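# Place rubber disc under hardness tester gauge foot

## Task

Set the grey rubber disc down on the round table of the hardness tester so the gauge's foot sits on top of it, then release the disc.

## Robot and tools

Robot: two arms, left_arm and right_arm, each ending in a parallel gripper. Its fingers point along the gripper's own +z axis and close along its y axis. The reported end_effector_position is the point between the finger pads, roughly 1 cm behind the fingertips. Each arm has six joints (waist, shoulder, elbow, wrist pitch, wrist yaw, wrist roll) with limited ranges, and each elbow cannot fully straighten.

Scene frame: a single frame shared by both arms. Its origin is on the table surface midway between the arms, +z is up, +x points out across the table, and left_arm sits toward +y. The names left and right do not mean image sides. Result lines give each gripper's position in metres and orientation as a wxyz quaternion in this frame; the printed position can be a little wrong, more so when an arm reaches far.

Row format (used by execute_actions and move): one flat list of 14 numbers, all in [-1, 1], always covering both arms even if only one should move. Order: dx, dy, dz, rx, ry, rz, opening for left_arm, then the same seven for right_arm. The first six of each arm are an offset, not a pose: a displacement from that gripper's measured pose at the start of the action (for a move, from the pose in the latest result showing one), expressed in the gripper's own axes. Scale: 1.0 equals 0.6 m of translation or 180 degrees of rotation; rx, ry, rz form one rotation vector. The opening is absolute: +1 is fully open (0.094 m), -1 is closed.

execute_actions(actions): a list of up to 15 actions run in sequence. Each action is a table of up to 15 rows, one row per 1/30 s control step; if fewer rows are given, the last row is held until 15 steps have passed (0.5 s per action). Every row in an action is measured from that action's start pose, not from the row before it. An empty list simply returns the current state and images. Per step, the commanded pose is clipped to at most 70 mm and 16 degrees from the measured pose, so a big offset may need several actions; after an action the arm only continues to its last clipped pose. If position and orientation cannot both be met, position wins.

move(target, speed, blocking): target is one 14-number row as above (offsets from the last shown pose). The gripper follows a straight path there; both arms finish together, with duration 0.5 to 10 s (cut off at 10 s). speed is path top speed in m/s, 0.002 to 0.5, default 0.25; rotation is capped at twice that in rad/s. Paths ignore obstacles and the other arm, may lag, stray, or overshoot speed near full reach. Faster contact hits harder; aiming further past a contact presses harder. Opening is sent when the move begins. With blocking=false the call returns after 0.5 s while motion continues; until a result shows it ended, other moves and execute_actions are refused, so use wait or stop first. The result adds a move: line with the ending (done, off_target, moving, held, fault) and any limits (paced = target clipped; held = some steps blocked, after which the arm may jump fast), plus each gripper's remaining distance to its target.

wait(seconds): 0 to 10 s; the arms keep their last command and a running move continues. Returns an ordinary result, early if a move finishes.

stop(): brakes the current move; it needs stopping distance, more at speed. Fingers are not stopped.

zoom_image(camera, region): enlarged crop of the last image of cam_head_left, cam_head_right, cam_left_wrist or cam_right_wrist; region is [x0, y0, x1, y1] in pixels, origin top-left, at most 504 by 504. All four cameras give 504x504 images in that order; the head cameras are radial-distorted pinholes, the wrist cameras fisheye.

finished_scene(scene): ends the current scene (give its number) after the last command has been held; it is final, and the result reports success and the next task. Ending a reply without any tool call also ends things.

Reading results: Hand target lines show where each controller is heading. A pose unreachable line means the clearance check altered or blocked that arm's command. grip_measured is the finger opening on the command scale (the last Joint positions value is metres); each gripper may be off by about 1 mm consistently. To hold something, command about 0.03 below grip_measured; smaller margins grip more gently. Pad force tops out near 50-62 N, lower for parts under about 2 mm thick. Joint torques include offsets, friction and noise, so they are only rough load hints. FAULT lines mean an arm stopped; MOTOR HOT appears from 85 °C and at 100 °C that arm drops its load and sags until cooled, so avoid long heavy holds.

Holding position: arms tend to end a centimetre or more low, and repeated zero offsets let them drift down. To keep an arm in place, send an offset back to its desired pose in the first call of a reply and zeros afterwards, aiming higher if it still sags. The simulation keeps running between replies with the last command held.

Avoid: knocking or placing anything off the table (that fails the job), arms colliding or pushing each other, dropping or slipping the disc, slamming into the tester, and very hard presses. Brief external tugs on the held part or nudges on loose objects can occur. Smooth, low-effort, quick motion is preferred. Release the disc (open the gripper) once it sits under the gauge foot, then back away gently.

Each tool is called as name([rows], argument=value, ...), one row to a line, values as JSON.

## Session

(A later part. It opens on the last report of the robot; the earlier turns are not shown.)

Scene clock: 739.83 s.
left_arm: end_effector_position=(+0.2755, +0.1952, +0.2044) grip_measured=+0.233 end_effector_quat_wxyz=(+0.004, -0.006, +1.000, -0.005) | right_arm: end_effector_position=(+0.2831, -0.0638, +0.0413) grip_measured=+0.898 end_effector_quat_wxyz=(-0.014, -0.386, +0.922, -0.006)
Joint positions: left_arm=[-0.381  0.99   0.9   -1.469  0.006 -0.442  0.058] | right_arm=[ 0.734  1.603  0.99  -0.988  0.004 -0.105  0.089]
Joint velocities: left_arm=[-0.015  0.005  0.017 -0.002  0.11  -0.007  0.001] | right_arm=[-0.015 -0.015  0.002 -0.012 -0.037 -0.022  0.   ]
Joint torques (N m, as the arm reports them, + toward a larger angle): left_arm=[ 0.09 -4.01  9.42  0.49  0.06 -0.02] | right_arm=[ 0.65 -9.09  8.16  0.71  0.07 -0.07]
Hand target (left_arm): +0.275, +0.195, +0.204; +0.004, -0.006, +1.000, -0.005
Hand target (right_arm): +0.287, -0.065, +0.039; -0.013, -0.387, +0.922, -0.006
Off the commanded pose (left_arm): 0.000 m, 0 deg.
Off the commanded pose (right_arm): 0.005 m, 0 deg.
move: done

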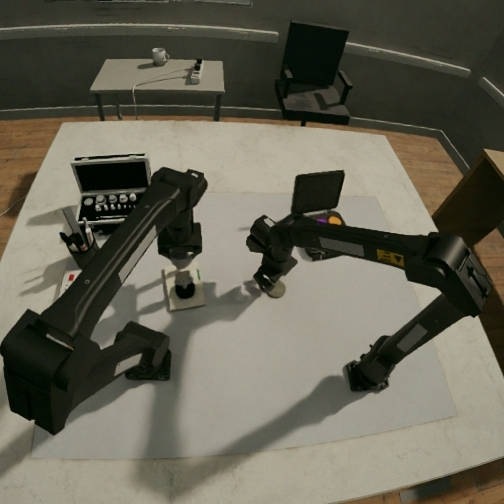

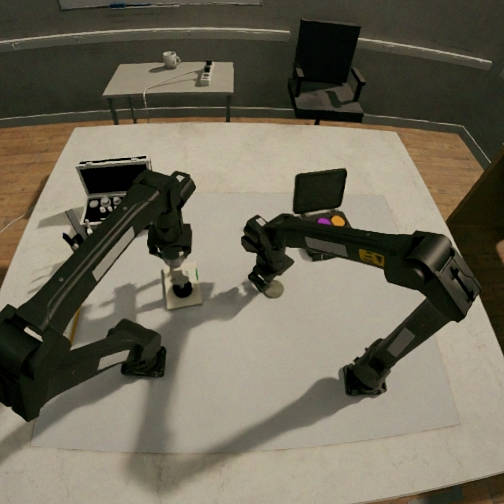

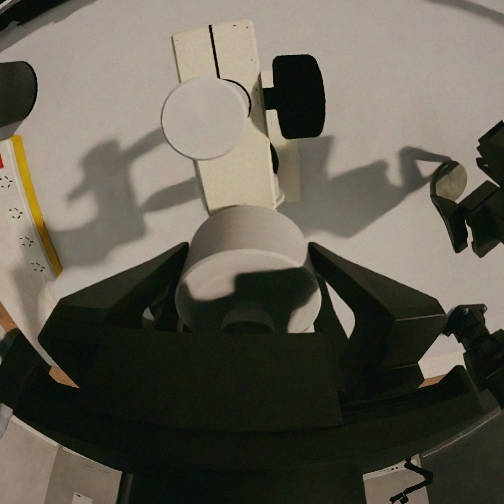

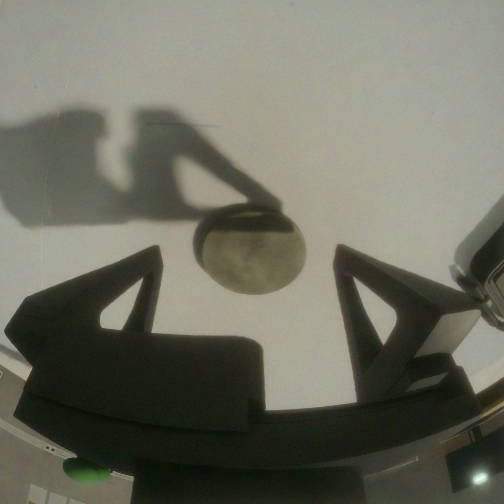

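move(target=[0, 0, 0, 0, 0, 0, 0.2, 0.02, -0.003, 0.045, 0, 0, 0, 0.9], speed=0.04)

Scene clock: 750.63 s.
left_arm: end_effector_position=(+0.2755, +0.1952, +0.2044) grip_measured=+0.233 end_effector_quat_wxyz=(+0.004, -0.006, +1.000, -0.005) | right_arm: end_effector_position=(+0.2724, -0.0726, +0.0189) grip_measured=+0.898 end_effector_quat_wxyz=(-0.013, -0.386, +0.922, -0.006)
Joint positions: left_arm=[-0.381  0.99   0.9   -1.469  0.006 -0.442  0.058] | right_arm=[ 0.734  1.609  0.925 -0.915  0.004 -0.105  0.089]
Joint velocities: left_arm=[-0.005 -0.005  0.017 -0.022 -0.022  0.007  0.001] | right_arm=[-0.015 -0.005 -0.012  0.007 -0.022  0.007 -0.   ]
Joint torques (N m, as the arm reports them, + toward a larger angle): left_arm=[ 0.11 -4.03  9.39  0.47  0.04 -0.03] | right_arm=[ 0.78 -8.33  7.62  0.65  0.06 -0.03]
Hand target (left_arm): +0.275, +0.195, +0.204; +0.004, -0.006, +1.000, -0.005
Hand target (right_arm): +0.275, -0.074, +0.015; -0.014, -0.386, +0.922, -0.006
Off the commanded pose (left_arm): 0.000 m, 0 deg.
Off the commanded pose (right_arm): 0.005 m, 0 deg.
move: done

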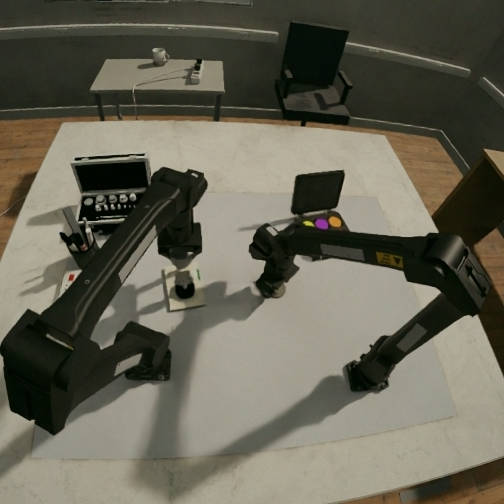

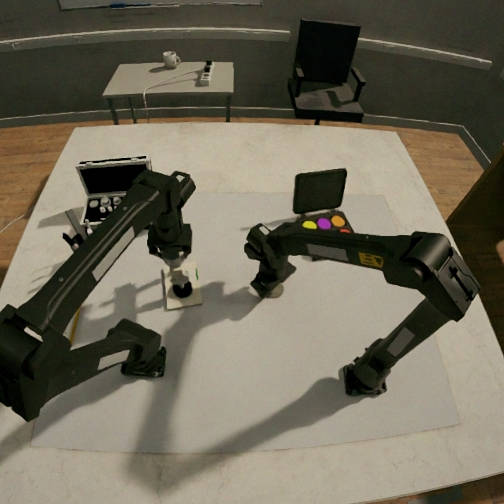

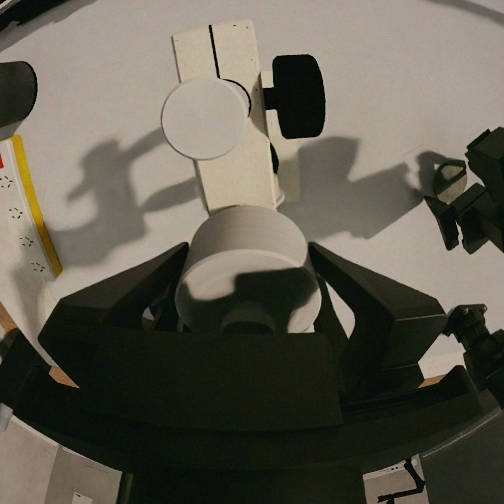

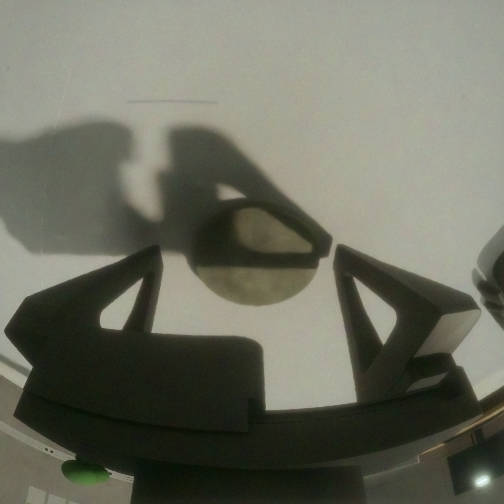

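move(target=[0, 0, 0, 0, 0, 0, 0.2, 0, -0.009, 0.014, 0, 0, 0, 0.9], speed=0.02)

Scene clock: 755.97 s.
left_arm: end_effector_position=(+0.2755, +0.1952, +0.2044) grip_measured=+0.233 end_effector_quat_wxyz=(+0.004, -0.006, +1.000, -0.005) | right_arm: end_effector_position=(+0.2737, -0.0746, +0.0159) grip_measured=+0.898 end_effector_quat_wxyz=(-0.011, -0.385, +0.923, -0.005)
Joint positions: left_arm=[-0.381  0.99   0.9   -1.469  0.006 -0.442  0.058] | right_arm=[ 0.728  1.612  0.918 -0.901  0.004 -0.108  0.089]
Joint velocities: left_arm=[0.005 0.005 0.012 0.007 0.037 0.066 0.   ] | right_arm=[ 0.005 -0.024  0.007 -0.012  0.007 -0.051  0.001]
Joint torques (N m, as the arm reports them, + toward a larger angle): left_arm=[ 0.11 -3.97  9.37  0.53  0.04 -0.03] | right_arm=[ 0.47 -8.43  7.45  0.67  0.08 -0.04]
Hand target (left_arm): +0.275, +0.195, +0.204; +0.004, -0.006, +1.000, -0.005
Hand target (right_arm): +0.276, -0.077, +0.011; -0.013, -0.386, +0.922, -0.006
Off the commanded pose (left_arm): 0.000 m, 0 deg.
Off the commanded pose (right_arm): 0.006 m, 0 deg.
move: done

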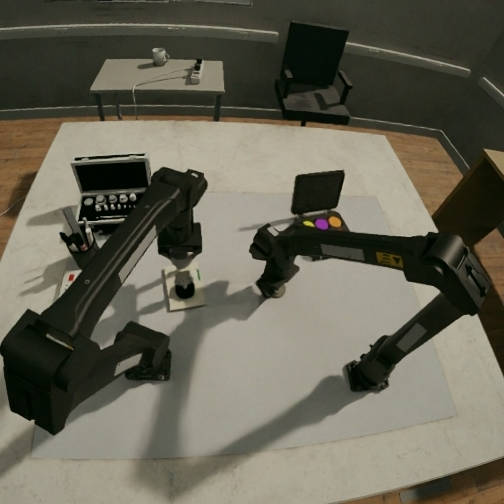

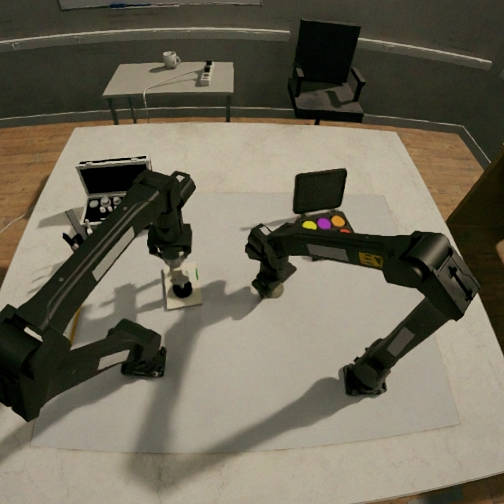

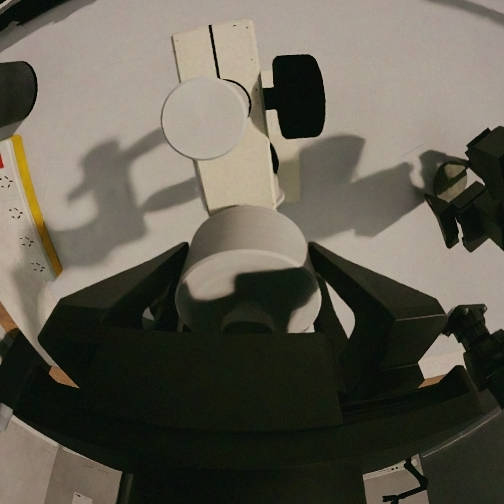

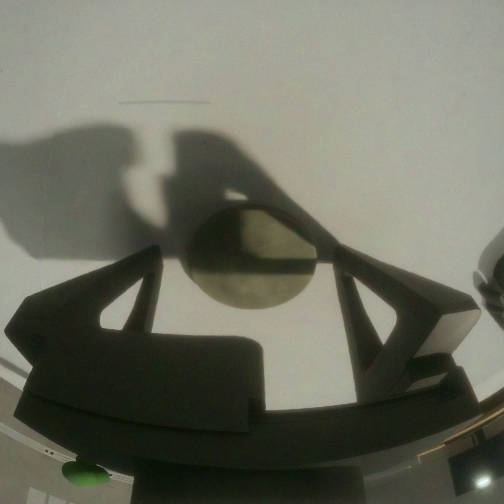

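execute_actions([
  [[0, 0, 0, 0, 0, 0, 0.2, 0, 0, 0.013, 0, 0, 0, 0.9]],
])

Scene clock: 759.50 s.
left_arm: end_effector_position=(+0.2755, +0.1952, +0.2044) grip_measured=+0.233 end_effector_quat_wxyz=(+0.004, -0.006, +1.000, -0.005) | right_arm: end_effector_position=(+0.2741, -0.0743, +0.0151) grip_measured=+0.898 end_effector_quat_wxyz=(-0.009, -0.385, +0.923, -0.005)
Joint positions: left_arm=[-0.381  0.99   0.9   -1.469  0.006 -0.442  0.058] | right_arm=[ 0.728  1.612  0.915 -0.894  0.004 -0.108  0.089]
Joint velocities: left_arm=[ 0.015 -0.015 -0.012  0.007  0.007  0.037 -0.001] | right_arm=[ 0.005  0.005 -0.007 -0.002 -0.081  0.037 -0.   ]
Joint torques (N m, as the arm reports them, + toward a larger angle): left_arm=[ 0.17 -4.01  9.39  0.48  0.05 -0.02] | right_arm=[ 1.18 -8.37  6.96  0.94  0.05  0.03]
Hand target (left_arm): +0.275, +0.195, +0.204; +0.004, -0.006, +1.000, -0.005
Hand target (right_arm): +0.273, -0.075, +0.008; -0.011, -0.385, +0.923, -0.005
Off the commanded pose (left_arm): 0.000 m, 0 deg.
Off the commanded pose (right_arm): 0.007 m, 0 deg.

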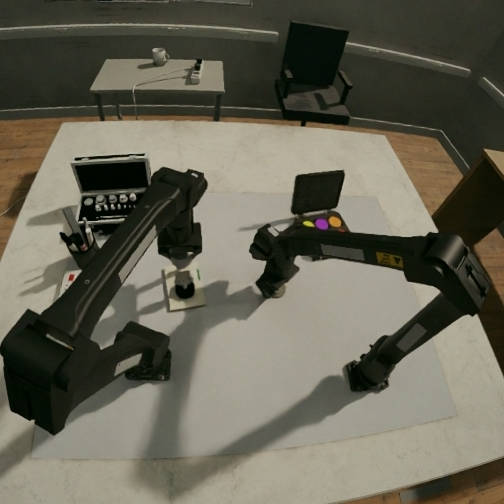

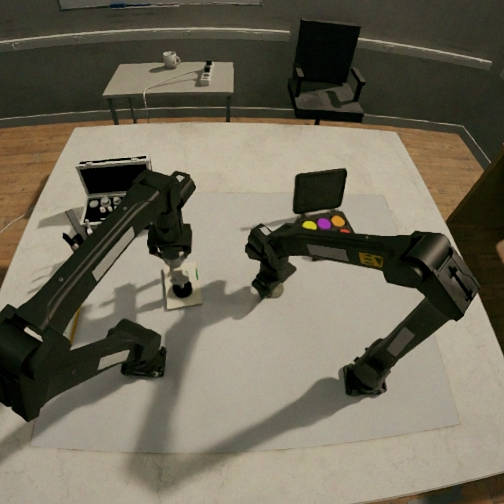

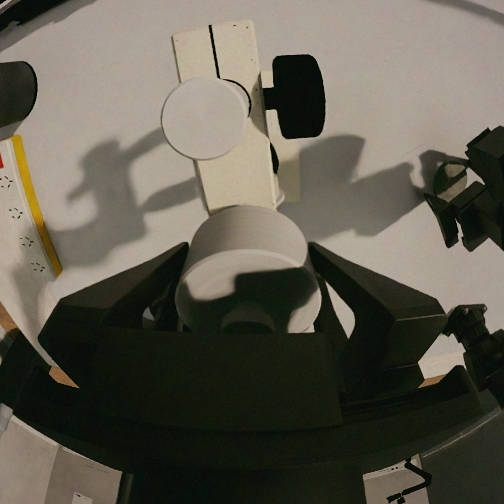

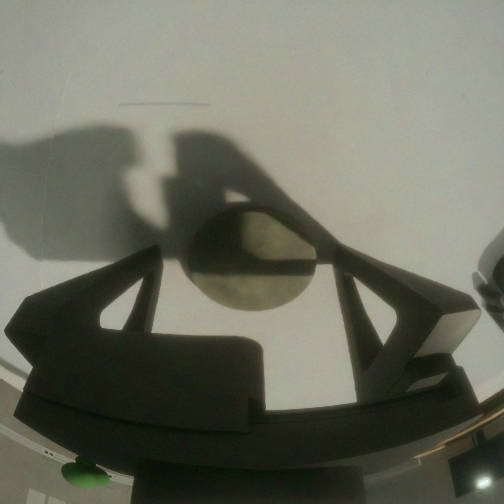

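execute_actions([
  [[0, 0, 0, 0, 0, 0, 0.2, 0, 0, 0, 0, 0, 0, 0.2]],
  [[0, 0, 0, 0, 0, 0, 0.2, 0, 0, 0, 0, 0, 0, 0.2]],
])

Scene clock: 766.00 s.
left_arm: end_effector_position=(+0.2755, +0.1952, +0.2044) grip_measured=+0.233 end_effector_quat_wxyz=(+0.004, -0.006, +1.000, -0.005) | right_arm: end_effector_position=(+0.2742, -0.0744, +0.0151) grip_measured=+0.306 end_effector_quat_wxyz=(-0.009, -0.385, +0.923, -0.005)
Joint positions: left_arm=[-0.381  0.99   0.9   -1.469  0.006 -0.442  0.058] | right_arm=[ 0.728  1.612  0.915 -0.894  0.005 -0.108  0.061]
Joint velocities: left_arm=[-0.034 -0.005 -0.017  0.007  0.037 -0.007 -0.001] | right_arm=[-0.015 -0.024 -0.002 -0.002 -0.037  0.066 -0.001]
Joint torques (N m, as the arm reports them, + toward a larger angle): left_arm=[ 0.15 -4.06  9.54  0.48  0.05 -0.03] | right_arm=[ 1.4  -9.41  7.5   0.39  0.05  0.03]
Hand target (left_arm): +0.275, +0.195, +0.204; +0.004, -0.006, +1.000, -0.005
Hand target (right_arm): +0.274, -0.074, +0.015; -0.009, -0.385, +0.923, -0.005
Off the commanded pose (left_arm): 0.000 m, 0 deg.
Off the commanded pose (right_arm): 0.000 m, 0 deg.

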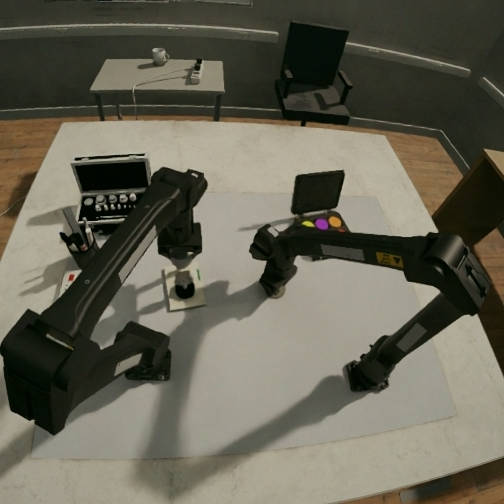

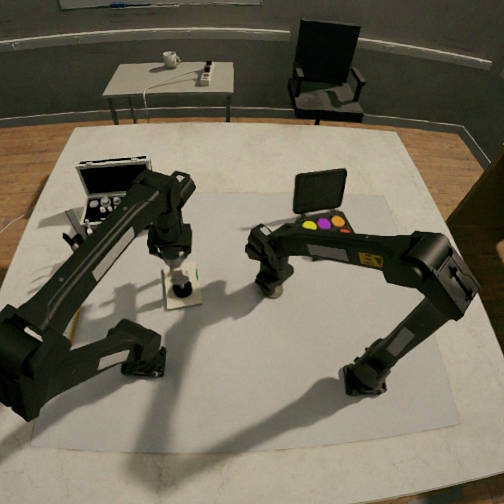

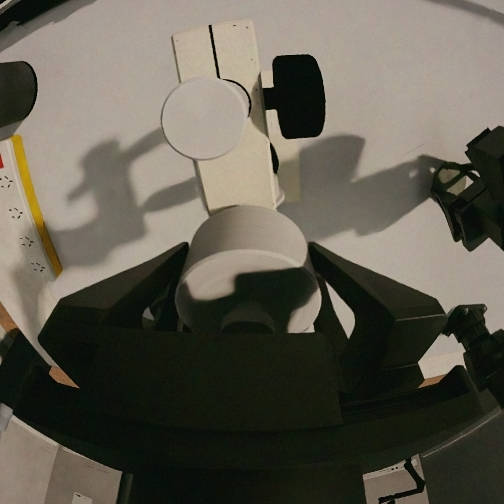

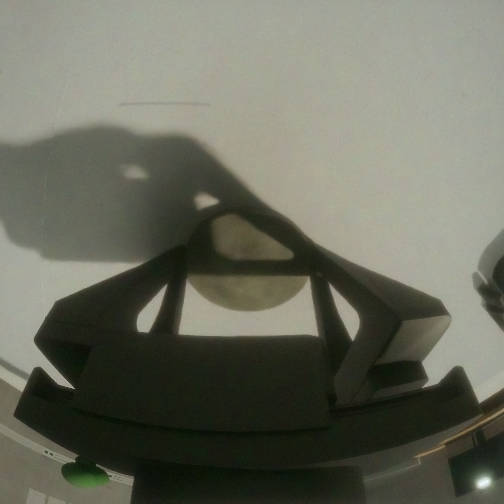

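move(target=[0, 0, 0, 0, 0, 0, 0.2, 0, 0, -0.08, 0, 0, 0, 0.2], speed=0.06)

move(target=[0, 0, 0, 0, 0, 0, 0.2, -0.19, 0.1263, -0.01, 0, 0, 0, 0.2], speed=0.1)

Scene clock: 782.70 s.
left_arm: end_effector_position=(+0.2755, +0.1952, +0.2044) grip_measured=+0.233 end_effector_quat_wxyz=(+0.004, -0.006, +1.000, -0.005) | right_arm: end_effector_position=(+0.2632, -0.0833, +0.0495) grip_measured=+0.306 end_effector_quat_wxyz=(-0.025, -0.385, +0.923, -0.010)
Joint positions: left_arm=[-0.381  0.99   0.9   -1.469  0.006 -0.442  0.058] | right_arm=[ 0.728  1.538  0.937 -1.023  0.005 -0.108  0.061]
Joint velocities: left_arm=[ 0.005 -0.005 -0.017 -0.007  0.007  0.037 -0.001] | right_arm=[-0.005 -0.015 -0.007 -0.002 -0.022 -0.022 -0.   ]
Joint torques (N m, as the arm reports them, + toward a larger angle): left_arm=[ 0.19 -4.06  9.28  0.55  0.05 -0.03] | right_arm=[ 1.2  -9.65 11.45  0.01  0.06  0.01]
Hand target (left_arm): +0.275, +0.195, +0.204; +0.004, -0.006, +1.000, -0.005
Hand target (right_arm): +0.275, -0.075, +0.063; -0.009, -0.385, +0.923, -0.005
Off the commanded pose (left_arm): 0.000 m, 0 deg.
Off the commanded pose (right_arm): 0.020 m, 2 deg.
move: off_target (right_arm)

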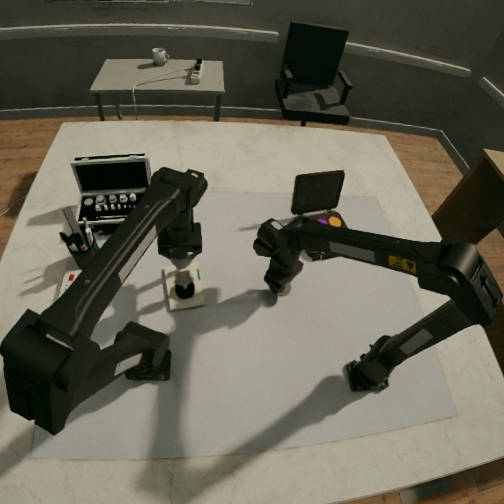

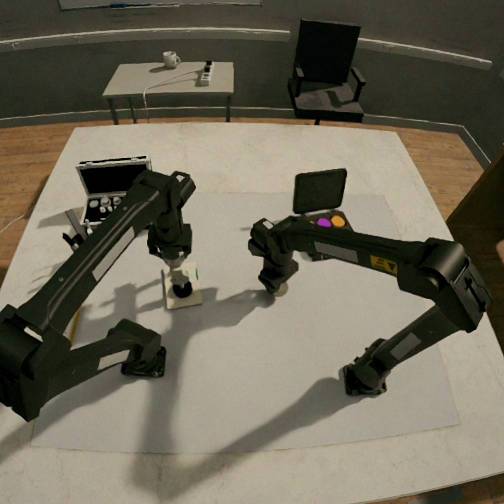

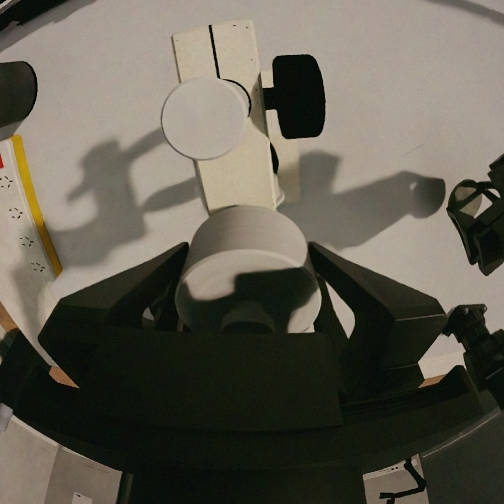

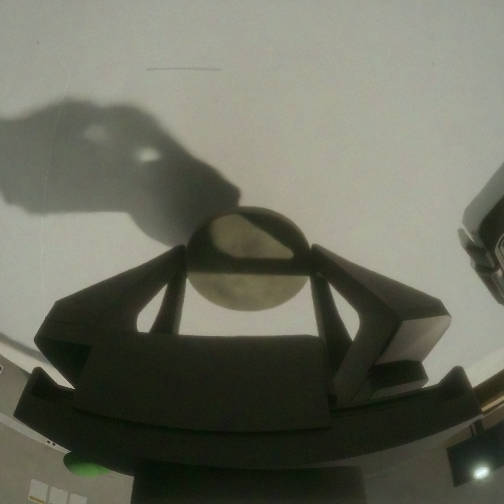

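Scene clock: 784.40 s.
left_arm: end_effector_position=(+0.2755, +0.1952, +0.2044) grip_measured=+0.233 end_effector_quat_wxyz=(+0.004, -0.006, +1.000, -0.005) | right_arm: end_effector_position=(+0.2846, +0.0397, +0.0454) grip_measured=+0.306 end_effector_quat_wxyz=(-0.030, -0.389, +0.921, -0.014)
Joint positions: left_arm=[-0.381  0.99   0.9   -1.469  0.006 -0.442  0.058] | right_arm=[ 0.898  1.784  1.246 -1.099 -0.001  0.052  0.061]
Joint velocities: left_arm=[ 0.005 -0.015 -0.007 -0.002  0.037 -0.051  0.001] | right_arm=[-0.015  0.005 -0.012 -0.017 -0.037 -0.007  0.001]
Joint torques (N m, as the arm reports them, + toward a larger angle): left_arm=[ 0.06 -3.97  9.4   0.57  0.05 -0.02] | right_arm=[  1.59 -11.84  11.97   0.01  -0.04   0.13]
Hand target (left_arm): +0.275, +0.195, +0.204; +0.004, -0.006, +1.000, -0.005
Hand target (right_arm): +0.291, +0.051, +0.051; -0.024, -0.385, +0.923, -0.009
Off the commanded pose (left_arm): 0.000 m, 0 deg.
Off the commanded pose (right_arm): 0.013 m, 1 deg.
move: off_target (right_arm)

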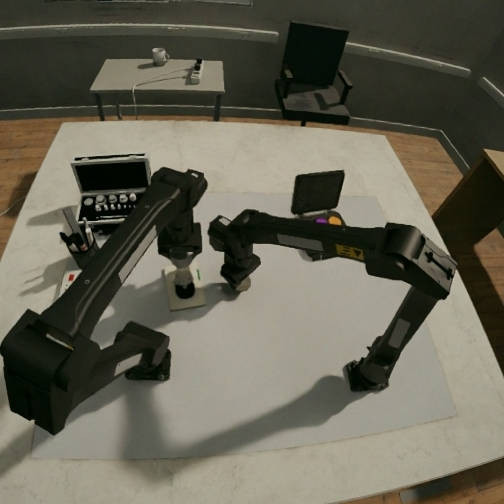

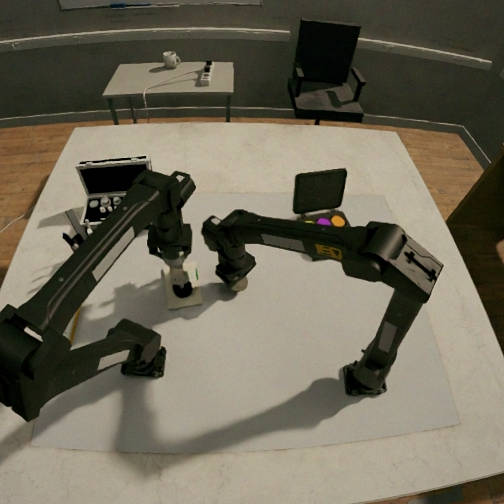

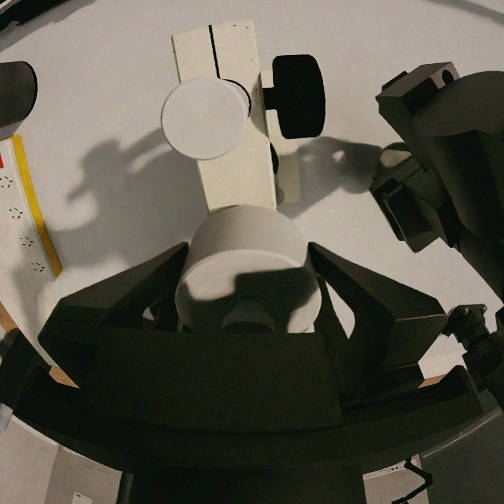

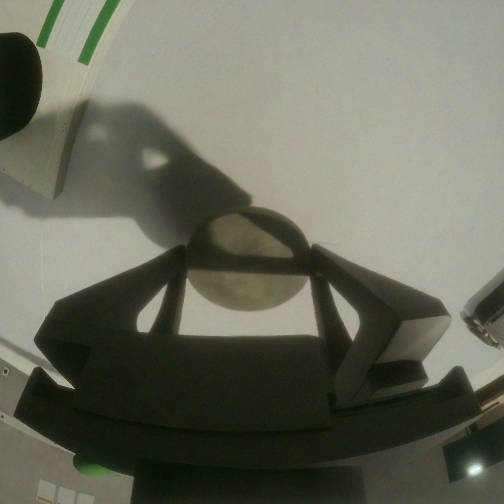

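move(target=[0, 0, 0, 0, 0, 0, 0.2, -0.0295, 0.0057, 0.055, 0, 0, 0, 0.2], speed=0.03)

Scene clock: 792.03 s.
left_arm: end_effector_position=(+0.2755, +0.1952, +0.2044) grip_measured=+0.233 end_effector_quat_wxyz=(+0.004, -0.006, +1.000, -0.005) | right_arm: end_effector_position=(+0.2888, +0.0444, +0.0169) grip_measured=+0.306 end_effector_quat_wxyz=(-0.034, -0.387, +0.921, -0.016)
Joint positions: left_arm=[-0.381  0.99   0.9   -1.469  0.006 -0.442  0.058] | right_arm=[ 0.898  1.844  1.246 -1.049 -0.001  0.055  0.061]
Joint velocities: left_arm=[-0.005 -0.024 -0.002 -0.007  0.037  0.007  0.001] | right_arm=[-0.005  0.005 -0.002 -0.007 -0.007  0.022 -0.001]
Joint torques (N m, as the arm reports them, + toward a larger angle): left_arm=[ 0.21 -3.97  9.34  0.47  0.05 -0.03] | right_arm=[  1.86 -11.41   9.76   0.83   0.05   0.06]
Hand target (left_arm): +0.275, +0.195, +0.204; +0.004, -0.006, +1.000, -0.005
Hand target (right_arm): +0.293, +0.053, +0.012; -0.030, -0.389, +0.921, -0.014
Off the commanded pose (left_arm): 0.000 m, 0 deg.
Off the commanded pose (right_arm): 0.011 m, 1 deg.
move: off_target (right_arm)

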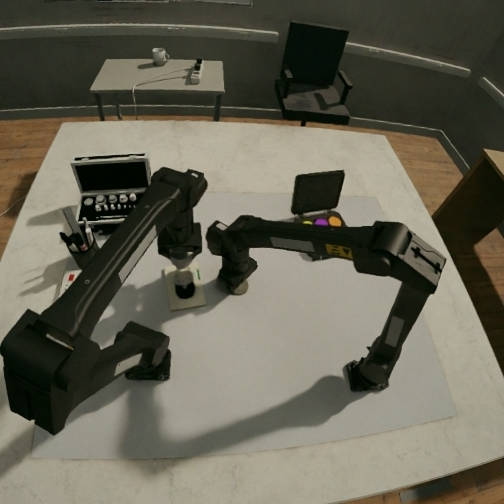

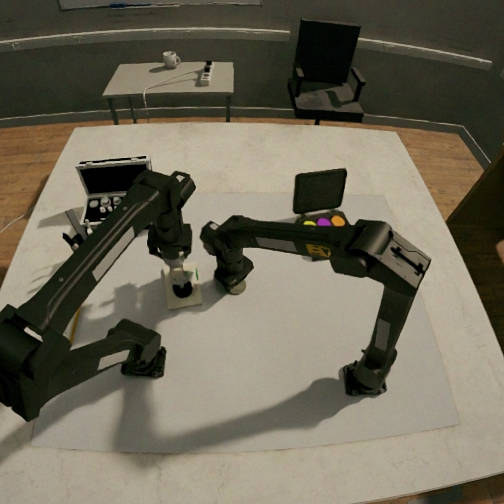

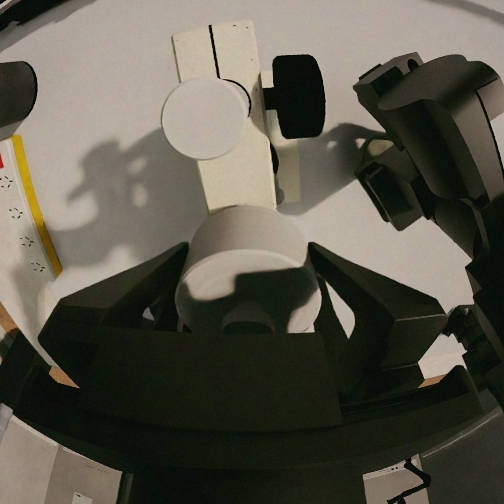

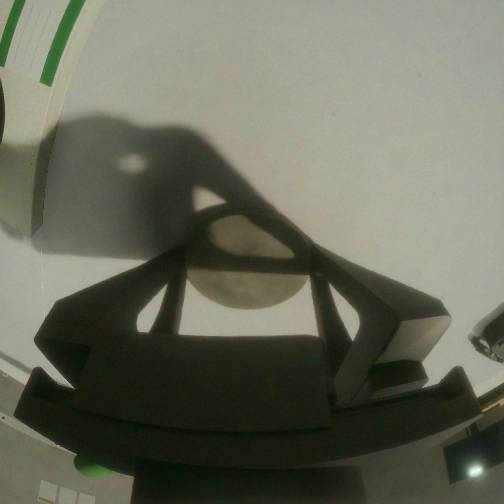

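execute_actions([
  [[0, 0, 0, 0, 0, 0, 0.2, 0, 0, 0, 0, 0, 0, 0.9]],
  [[0, 0, 0, 0, 0, 0, 0.2, 0, 0, 0, 0, 0, 0, 0.9]],
])

Scene clock: 795.27 s.
left_arm: end_effector_position=(+0.2755, +0.1952, +0.2044) grip_measured=+0.233 end_effector_quat_wxyz=(+0.004, -0.006, +1.000, -0.005) | right_arm: end_effector_position=(+0.2889, +0.0445, +0.0172) grip_measured=+0.898 end_effector_quat_wxyz=(-0.034, -0.387, +0.921, -0.016)
Joint positions: left_arm=[-0.381  0.99   0.9   -1.469  0.006 -0.442  0.058] | right_arm=[ 0.898  1.843  1.246 -1.049 -0.001  0.055  0.089]
Joint velocities: left_arm=[-0.024 -0.015  0.007 -0.007 -0.051 -0.007 -0.002] | right_arm=[-0.015 -0.015 -0.002 -0.017 -0.007 -0.037 -0.   ]
Joint torques (N m, as the arm reports them, + toward a larger angle): left_arm=[ 0.14 -4.09  9.4   0.53  0.05 -0.03] | right_arm=[  1.42 -13.04   7.93   0.28   0.08   0.03]
Hand target (left_arm): +0.275, +0.195, +0.204; +0.004, -0.006, +1.000, -0.005
Hand target (right_arm): +0.289, +0.044, +0.017; -0.034, -0.387, +0.921, -0.016
Off the commanded pose (left_arm): 0.000 m, 0 deg.
Off the commanded pose (right_arm): 0.000 m, 0 deg.

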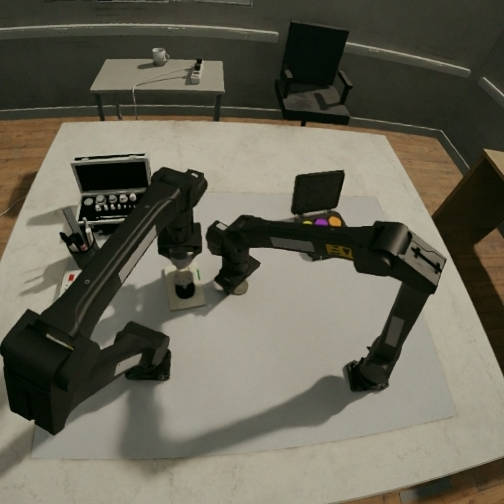

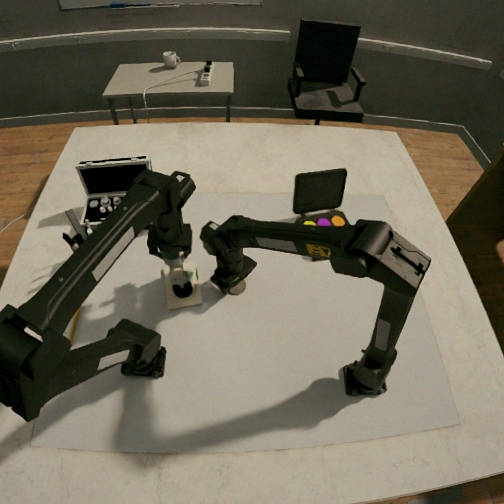

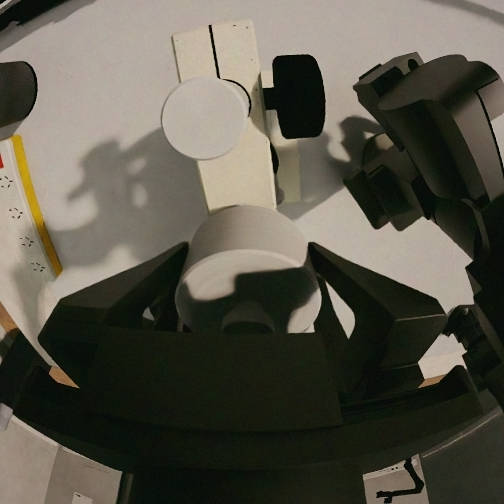

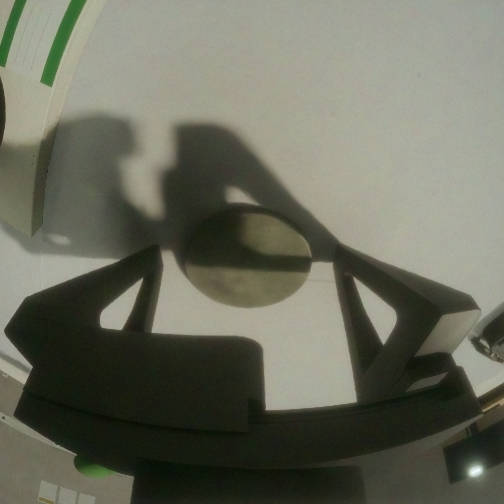

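move(target=[0, 0, 0, 0, 0, 0, 0.2, 0.0948, -0.0121, -0.0717, -0.0189, -0.329, -0.0374, 0.9], speed=0.08)

Scene clock: 825.27 s.
left_arm: end_effector_position=(+0.2755, +0.1952, +0.2044) grip_measured=+0.233 end_effector_quat_wxyz=(+0.004, -0.006, +1.000, -0.005) | right_arm: end_effector_position=(+0.2528, +0.0013, +0.0561) grip_measured=+0.898 end_effector_quat_wxyz=(+0.405, -0.388, +0.804, +0.199)
Joint positions: left_arm=[-0.381  0.99   0.9   -1.469  0.006 -0.442  0.058] | right_arm=[ 0.867  1.372  0.412  0.323 -0.07  -0.045  0.089]
Joint velocities: left_arm=[-0.015  0.005 -0.012 -0.027  0.051  0.037 -0.001] | right_arm=[-0.005 -0.005  0.017  0.012 -0.022 -0.066 -0.001]
Joint torques (N m, as the arm reports them, + toward a larger angle): left_arm=[ 0.05 -4.01  9.34  0.47  0.05 -0.03] | right_arm=[ 0.59 -6.2   7.1   2.16 -0.09 -0.09]
Hand target (left_arm): +0.275, +0.195, +0.204; +0.004, -0.006, +1.000, -0.005
Hand target (right_arm): +0.257, +0.002, +0.063; +0.416, -0.388, +0.798, +0.201
Off the commanded pose (left_arm): 0.000 m, 0 deg.
Off the commanded pose (right_arm): 0.009 m, 2 deg.
move: done

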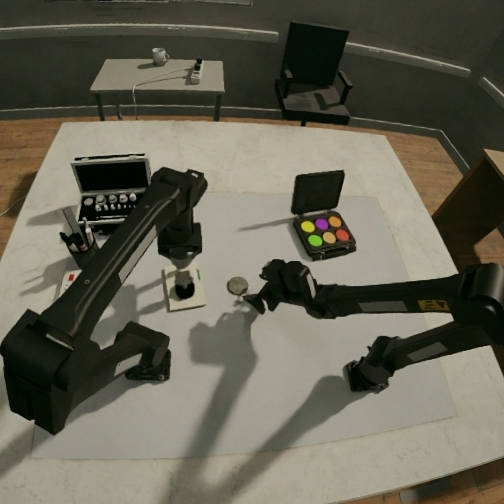

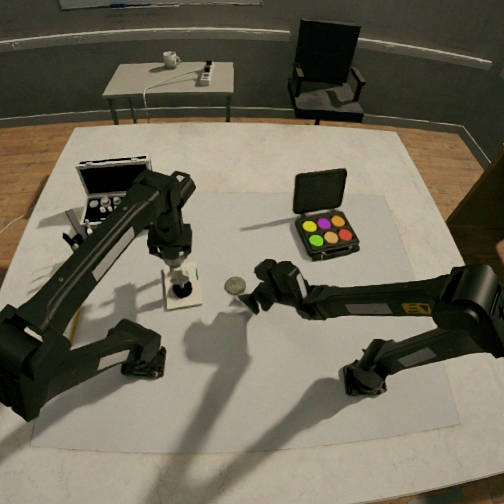

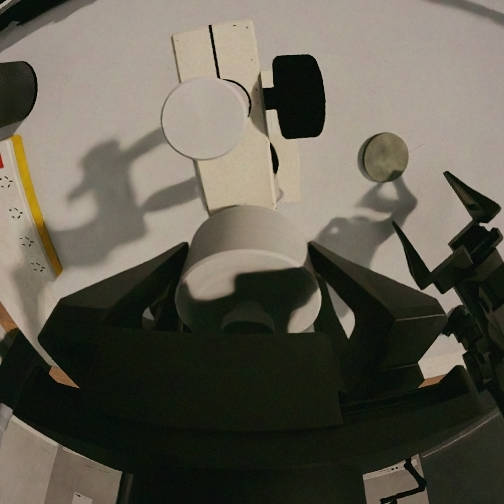

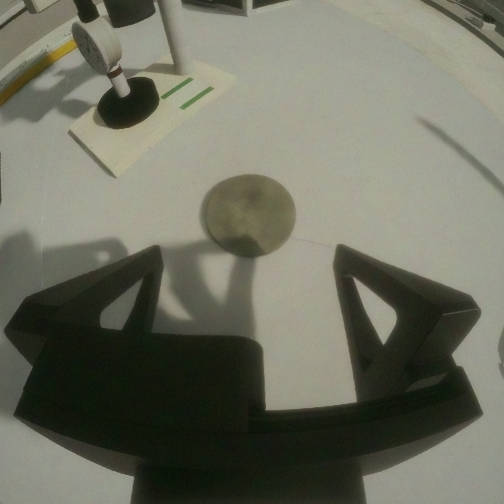

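move(target=[0, 0, 0, 0, 0, 0, 0.2, 0.0, -0.003, 0.1, 0, 0, 0, 0.9], speed=0.04)

Scene clock: 836.30 s.
left_arm: end_effector_position=(+0.2755, +0.1952, +0.2044) grip_measured=+0.233 end_effector_quat_wxyz=(+0.004, -0.006, +1.000, -0.005) | right_arm: end_effector_position=(+0.2777, +0.0280, +0.0168) grip_measured=+0.898 end_effector_quat_wxyz=(+0.397, -0.390, +0.808, +0.194)
Joint positions: left_arm=[-0.381  0.99   0.9   -1.469  0.006 -0.442  0.058] | right_arm=[ 0.869  1.596  0.495  0.443 -0.065 -0.045  0.089]
Joint velocities: left_arm=[-0.015 -0.024 -0.002 -0.017  0.007 -0.007 -0.001] | right_arm=[ 0.015  0.005 -0.002 -0.012  0.051 -0.051  0.001]
Joint torques (N m, as the arm reports them, + toward a larger angle): left_arm=[ 0.1  -4.02  9.41  0.5   0.05 -0.03] | right_arm=[ 1.95 -6.34  8.15  2.03  0.13  0.08]
Hand target (left_arm): +0.275, +0.195, +0.204; +0.004, -0.006, +1.000, -0.005
Hand target (right_arm): +0.283, +0.039, +0.021; +0.404, -0.388, +0.804, +0.199
Off the commanded pose (left_arm): 0.000 m, 0 deg.
Off the commanded pose (right_arm): 0.013 m, 1 deg.
move: off_target (right_arm)

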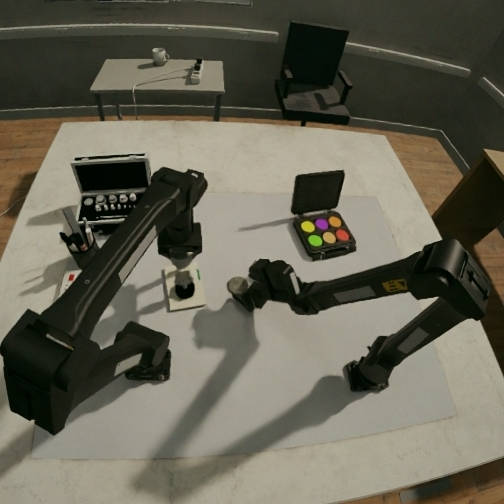

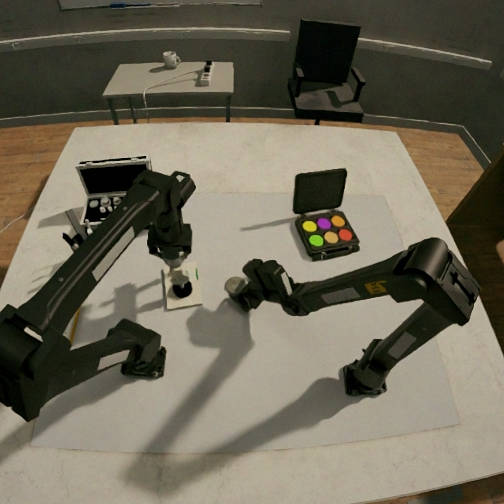

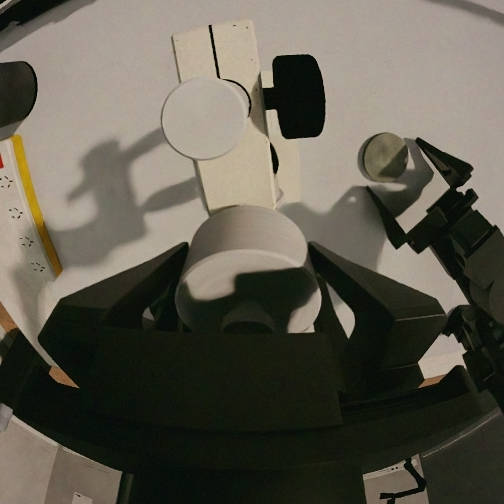

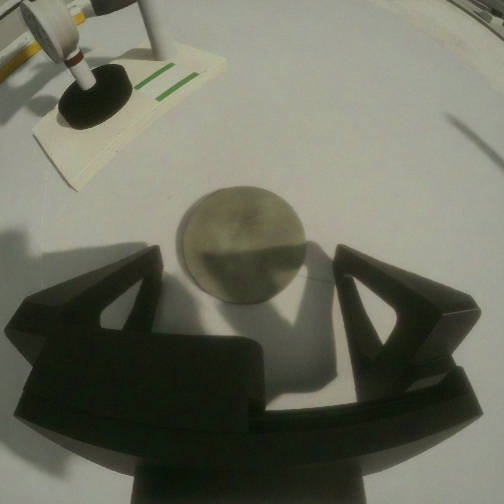

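move(target=[0, 0, 0, 0, 0, 0, 0.2, -0.012, 0, 0.04, 0, 0, 0, 0.9], speed=0.02)

Scene clock: 845.53 s.
left_arm: end_effector_position=(+0.2755, +0.1952, +0.2044) grip_measured=+0.233 end_effector_quat_wxyz=(+0.004, -0.006, +1.000, -0.005) | right_arm: end_effector_position=(+0.2909, +0.0411, +0.0164) grip_measured=+0.898 end_effector_quat_wxyz=(+0.404, -0.388, +0.805, +0.195)
Joint positions: left_arm=[-0.381  0.99   0.9   -1.469  0.006 -0.442  0.058] | right_arm=[ 0.869  1.637  0.539  0.456 -0.061 -0.045  0.089]
Joint velocities: left_arm=[-0.005 -0.005 -0.007 -0.007 -0.007 -0.051 -0.001] | right_arm=[-0.005 -0.015 -0.012 -0.012 -0.022  0.007 -0.001]
Joint torques (N m, as the arm reports them, + toward a larger angle): left_arm=[ 0.03 -4.02  9.44  0.45  0.05 -0.03] | right_arm=[ 1.63 -5.78  7.54  1.62  0.09  0.06]
Hand target (left_arm): +0.275, +0.195, +0.204; +0.004, -0.006, +1.000, -0.005
Hand target (right_arm): +0.292, +0.046, +0.008; +0.397, -0.390, +0.808, +0.194
Off the commanded pose (left_arm): 0.000 m, 0 deg.
Off the commanded pose (right_arm): 0.010 m, 1 deg.
move: done

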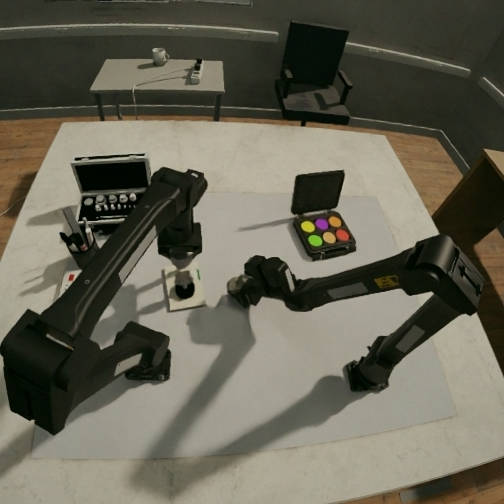

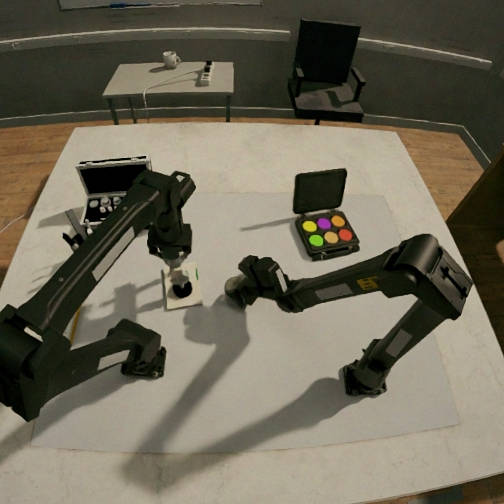

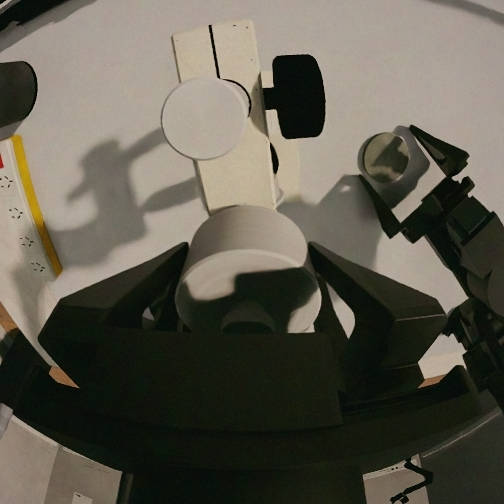

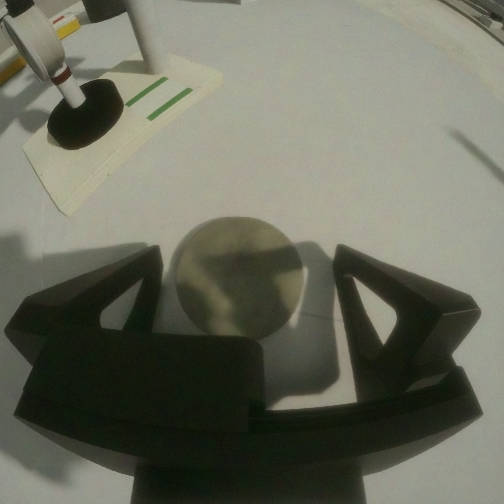

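move(target=[0, 0, 0, 0, 0, 0, 0.2, 0.012, 0.007, -0.0134, 0, 0, 0, 0.9], speed=0.015)

Scene clock: 853.77 s.
left_arm: end_effector_position=(+0.2755, +0.1952, +0.2044) grip_measured=+0.233 end_effector_quat_wxyz=(+0.004, -0.006, +1.000, -0.005) | right_arm: end_effector_position=(+0.2854, +0.0351, +0.0163) grip_measured=+0.898 end_effector_quat_wxyz=(+0.404, -0.388, +0.806, +0.193)
Joint positions: left_arm=[-0.381  0.99   0.9   -1.469  0.006 -0.442  0.058] | right_arm=[ 0.87   1.623  0.516  0.464 -0.056 -0.045  0.089]
Joint velocities: left_arm=[ 0.005  0.015 -0.027  0.002 -0.081 -0.037 -0.001] | right_arm=[-0.005 -0.005  0.002  0.017 -0.037  0.022  0.   ]
Joint torques (N m, as the arm reports them, + toward a larger angle): left_arm=[ 0.09 -3.92  9.41  0.49  0.05 -0.03] | right_arm=[ 1.97 -8.02  4.96  1.87  0.13  0.09]
Hand target (left_arm): +0.275, +0.195, +0.204; +0.004, -0.006, +1.000, -0.005
Hand target (right_arm): +0.281, +0.035, +0.015; +0.403, -0.388, +0.805, +0.195
Off the commanded pose (left_arm): 0.000 m, 0 deg.
Off the commanded pose (right_arm): 0.005 m, 0 deg.
move: done

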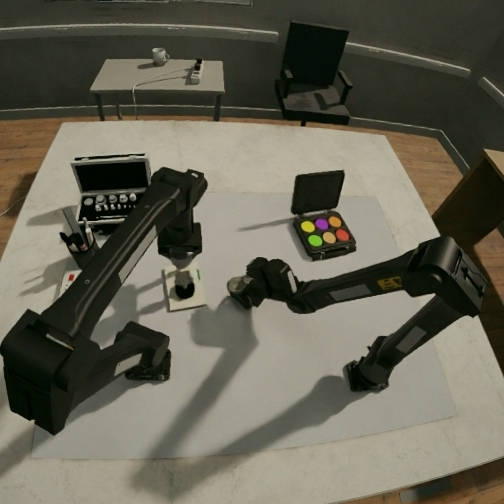

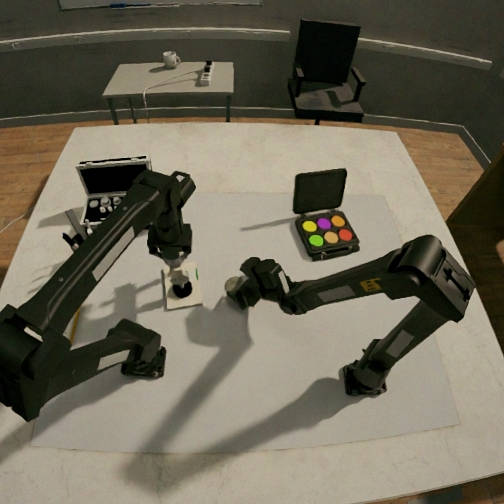

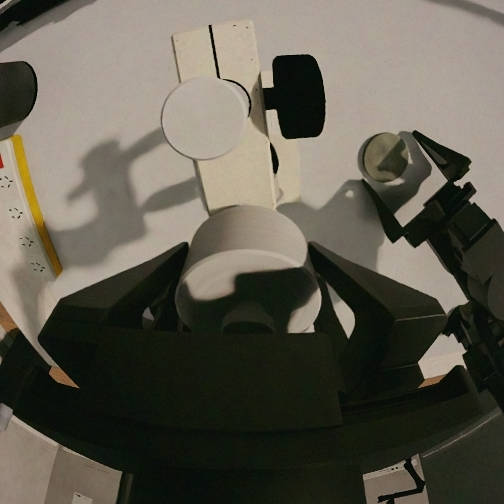

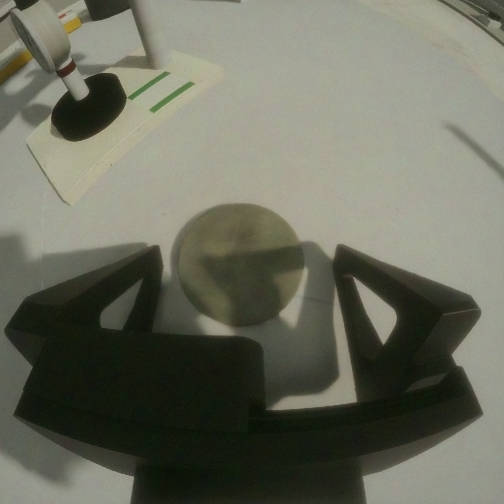

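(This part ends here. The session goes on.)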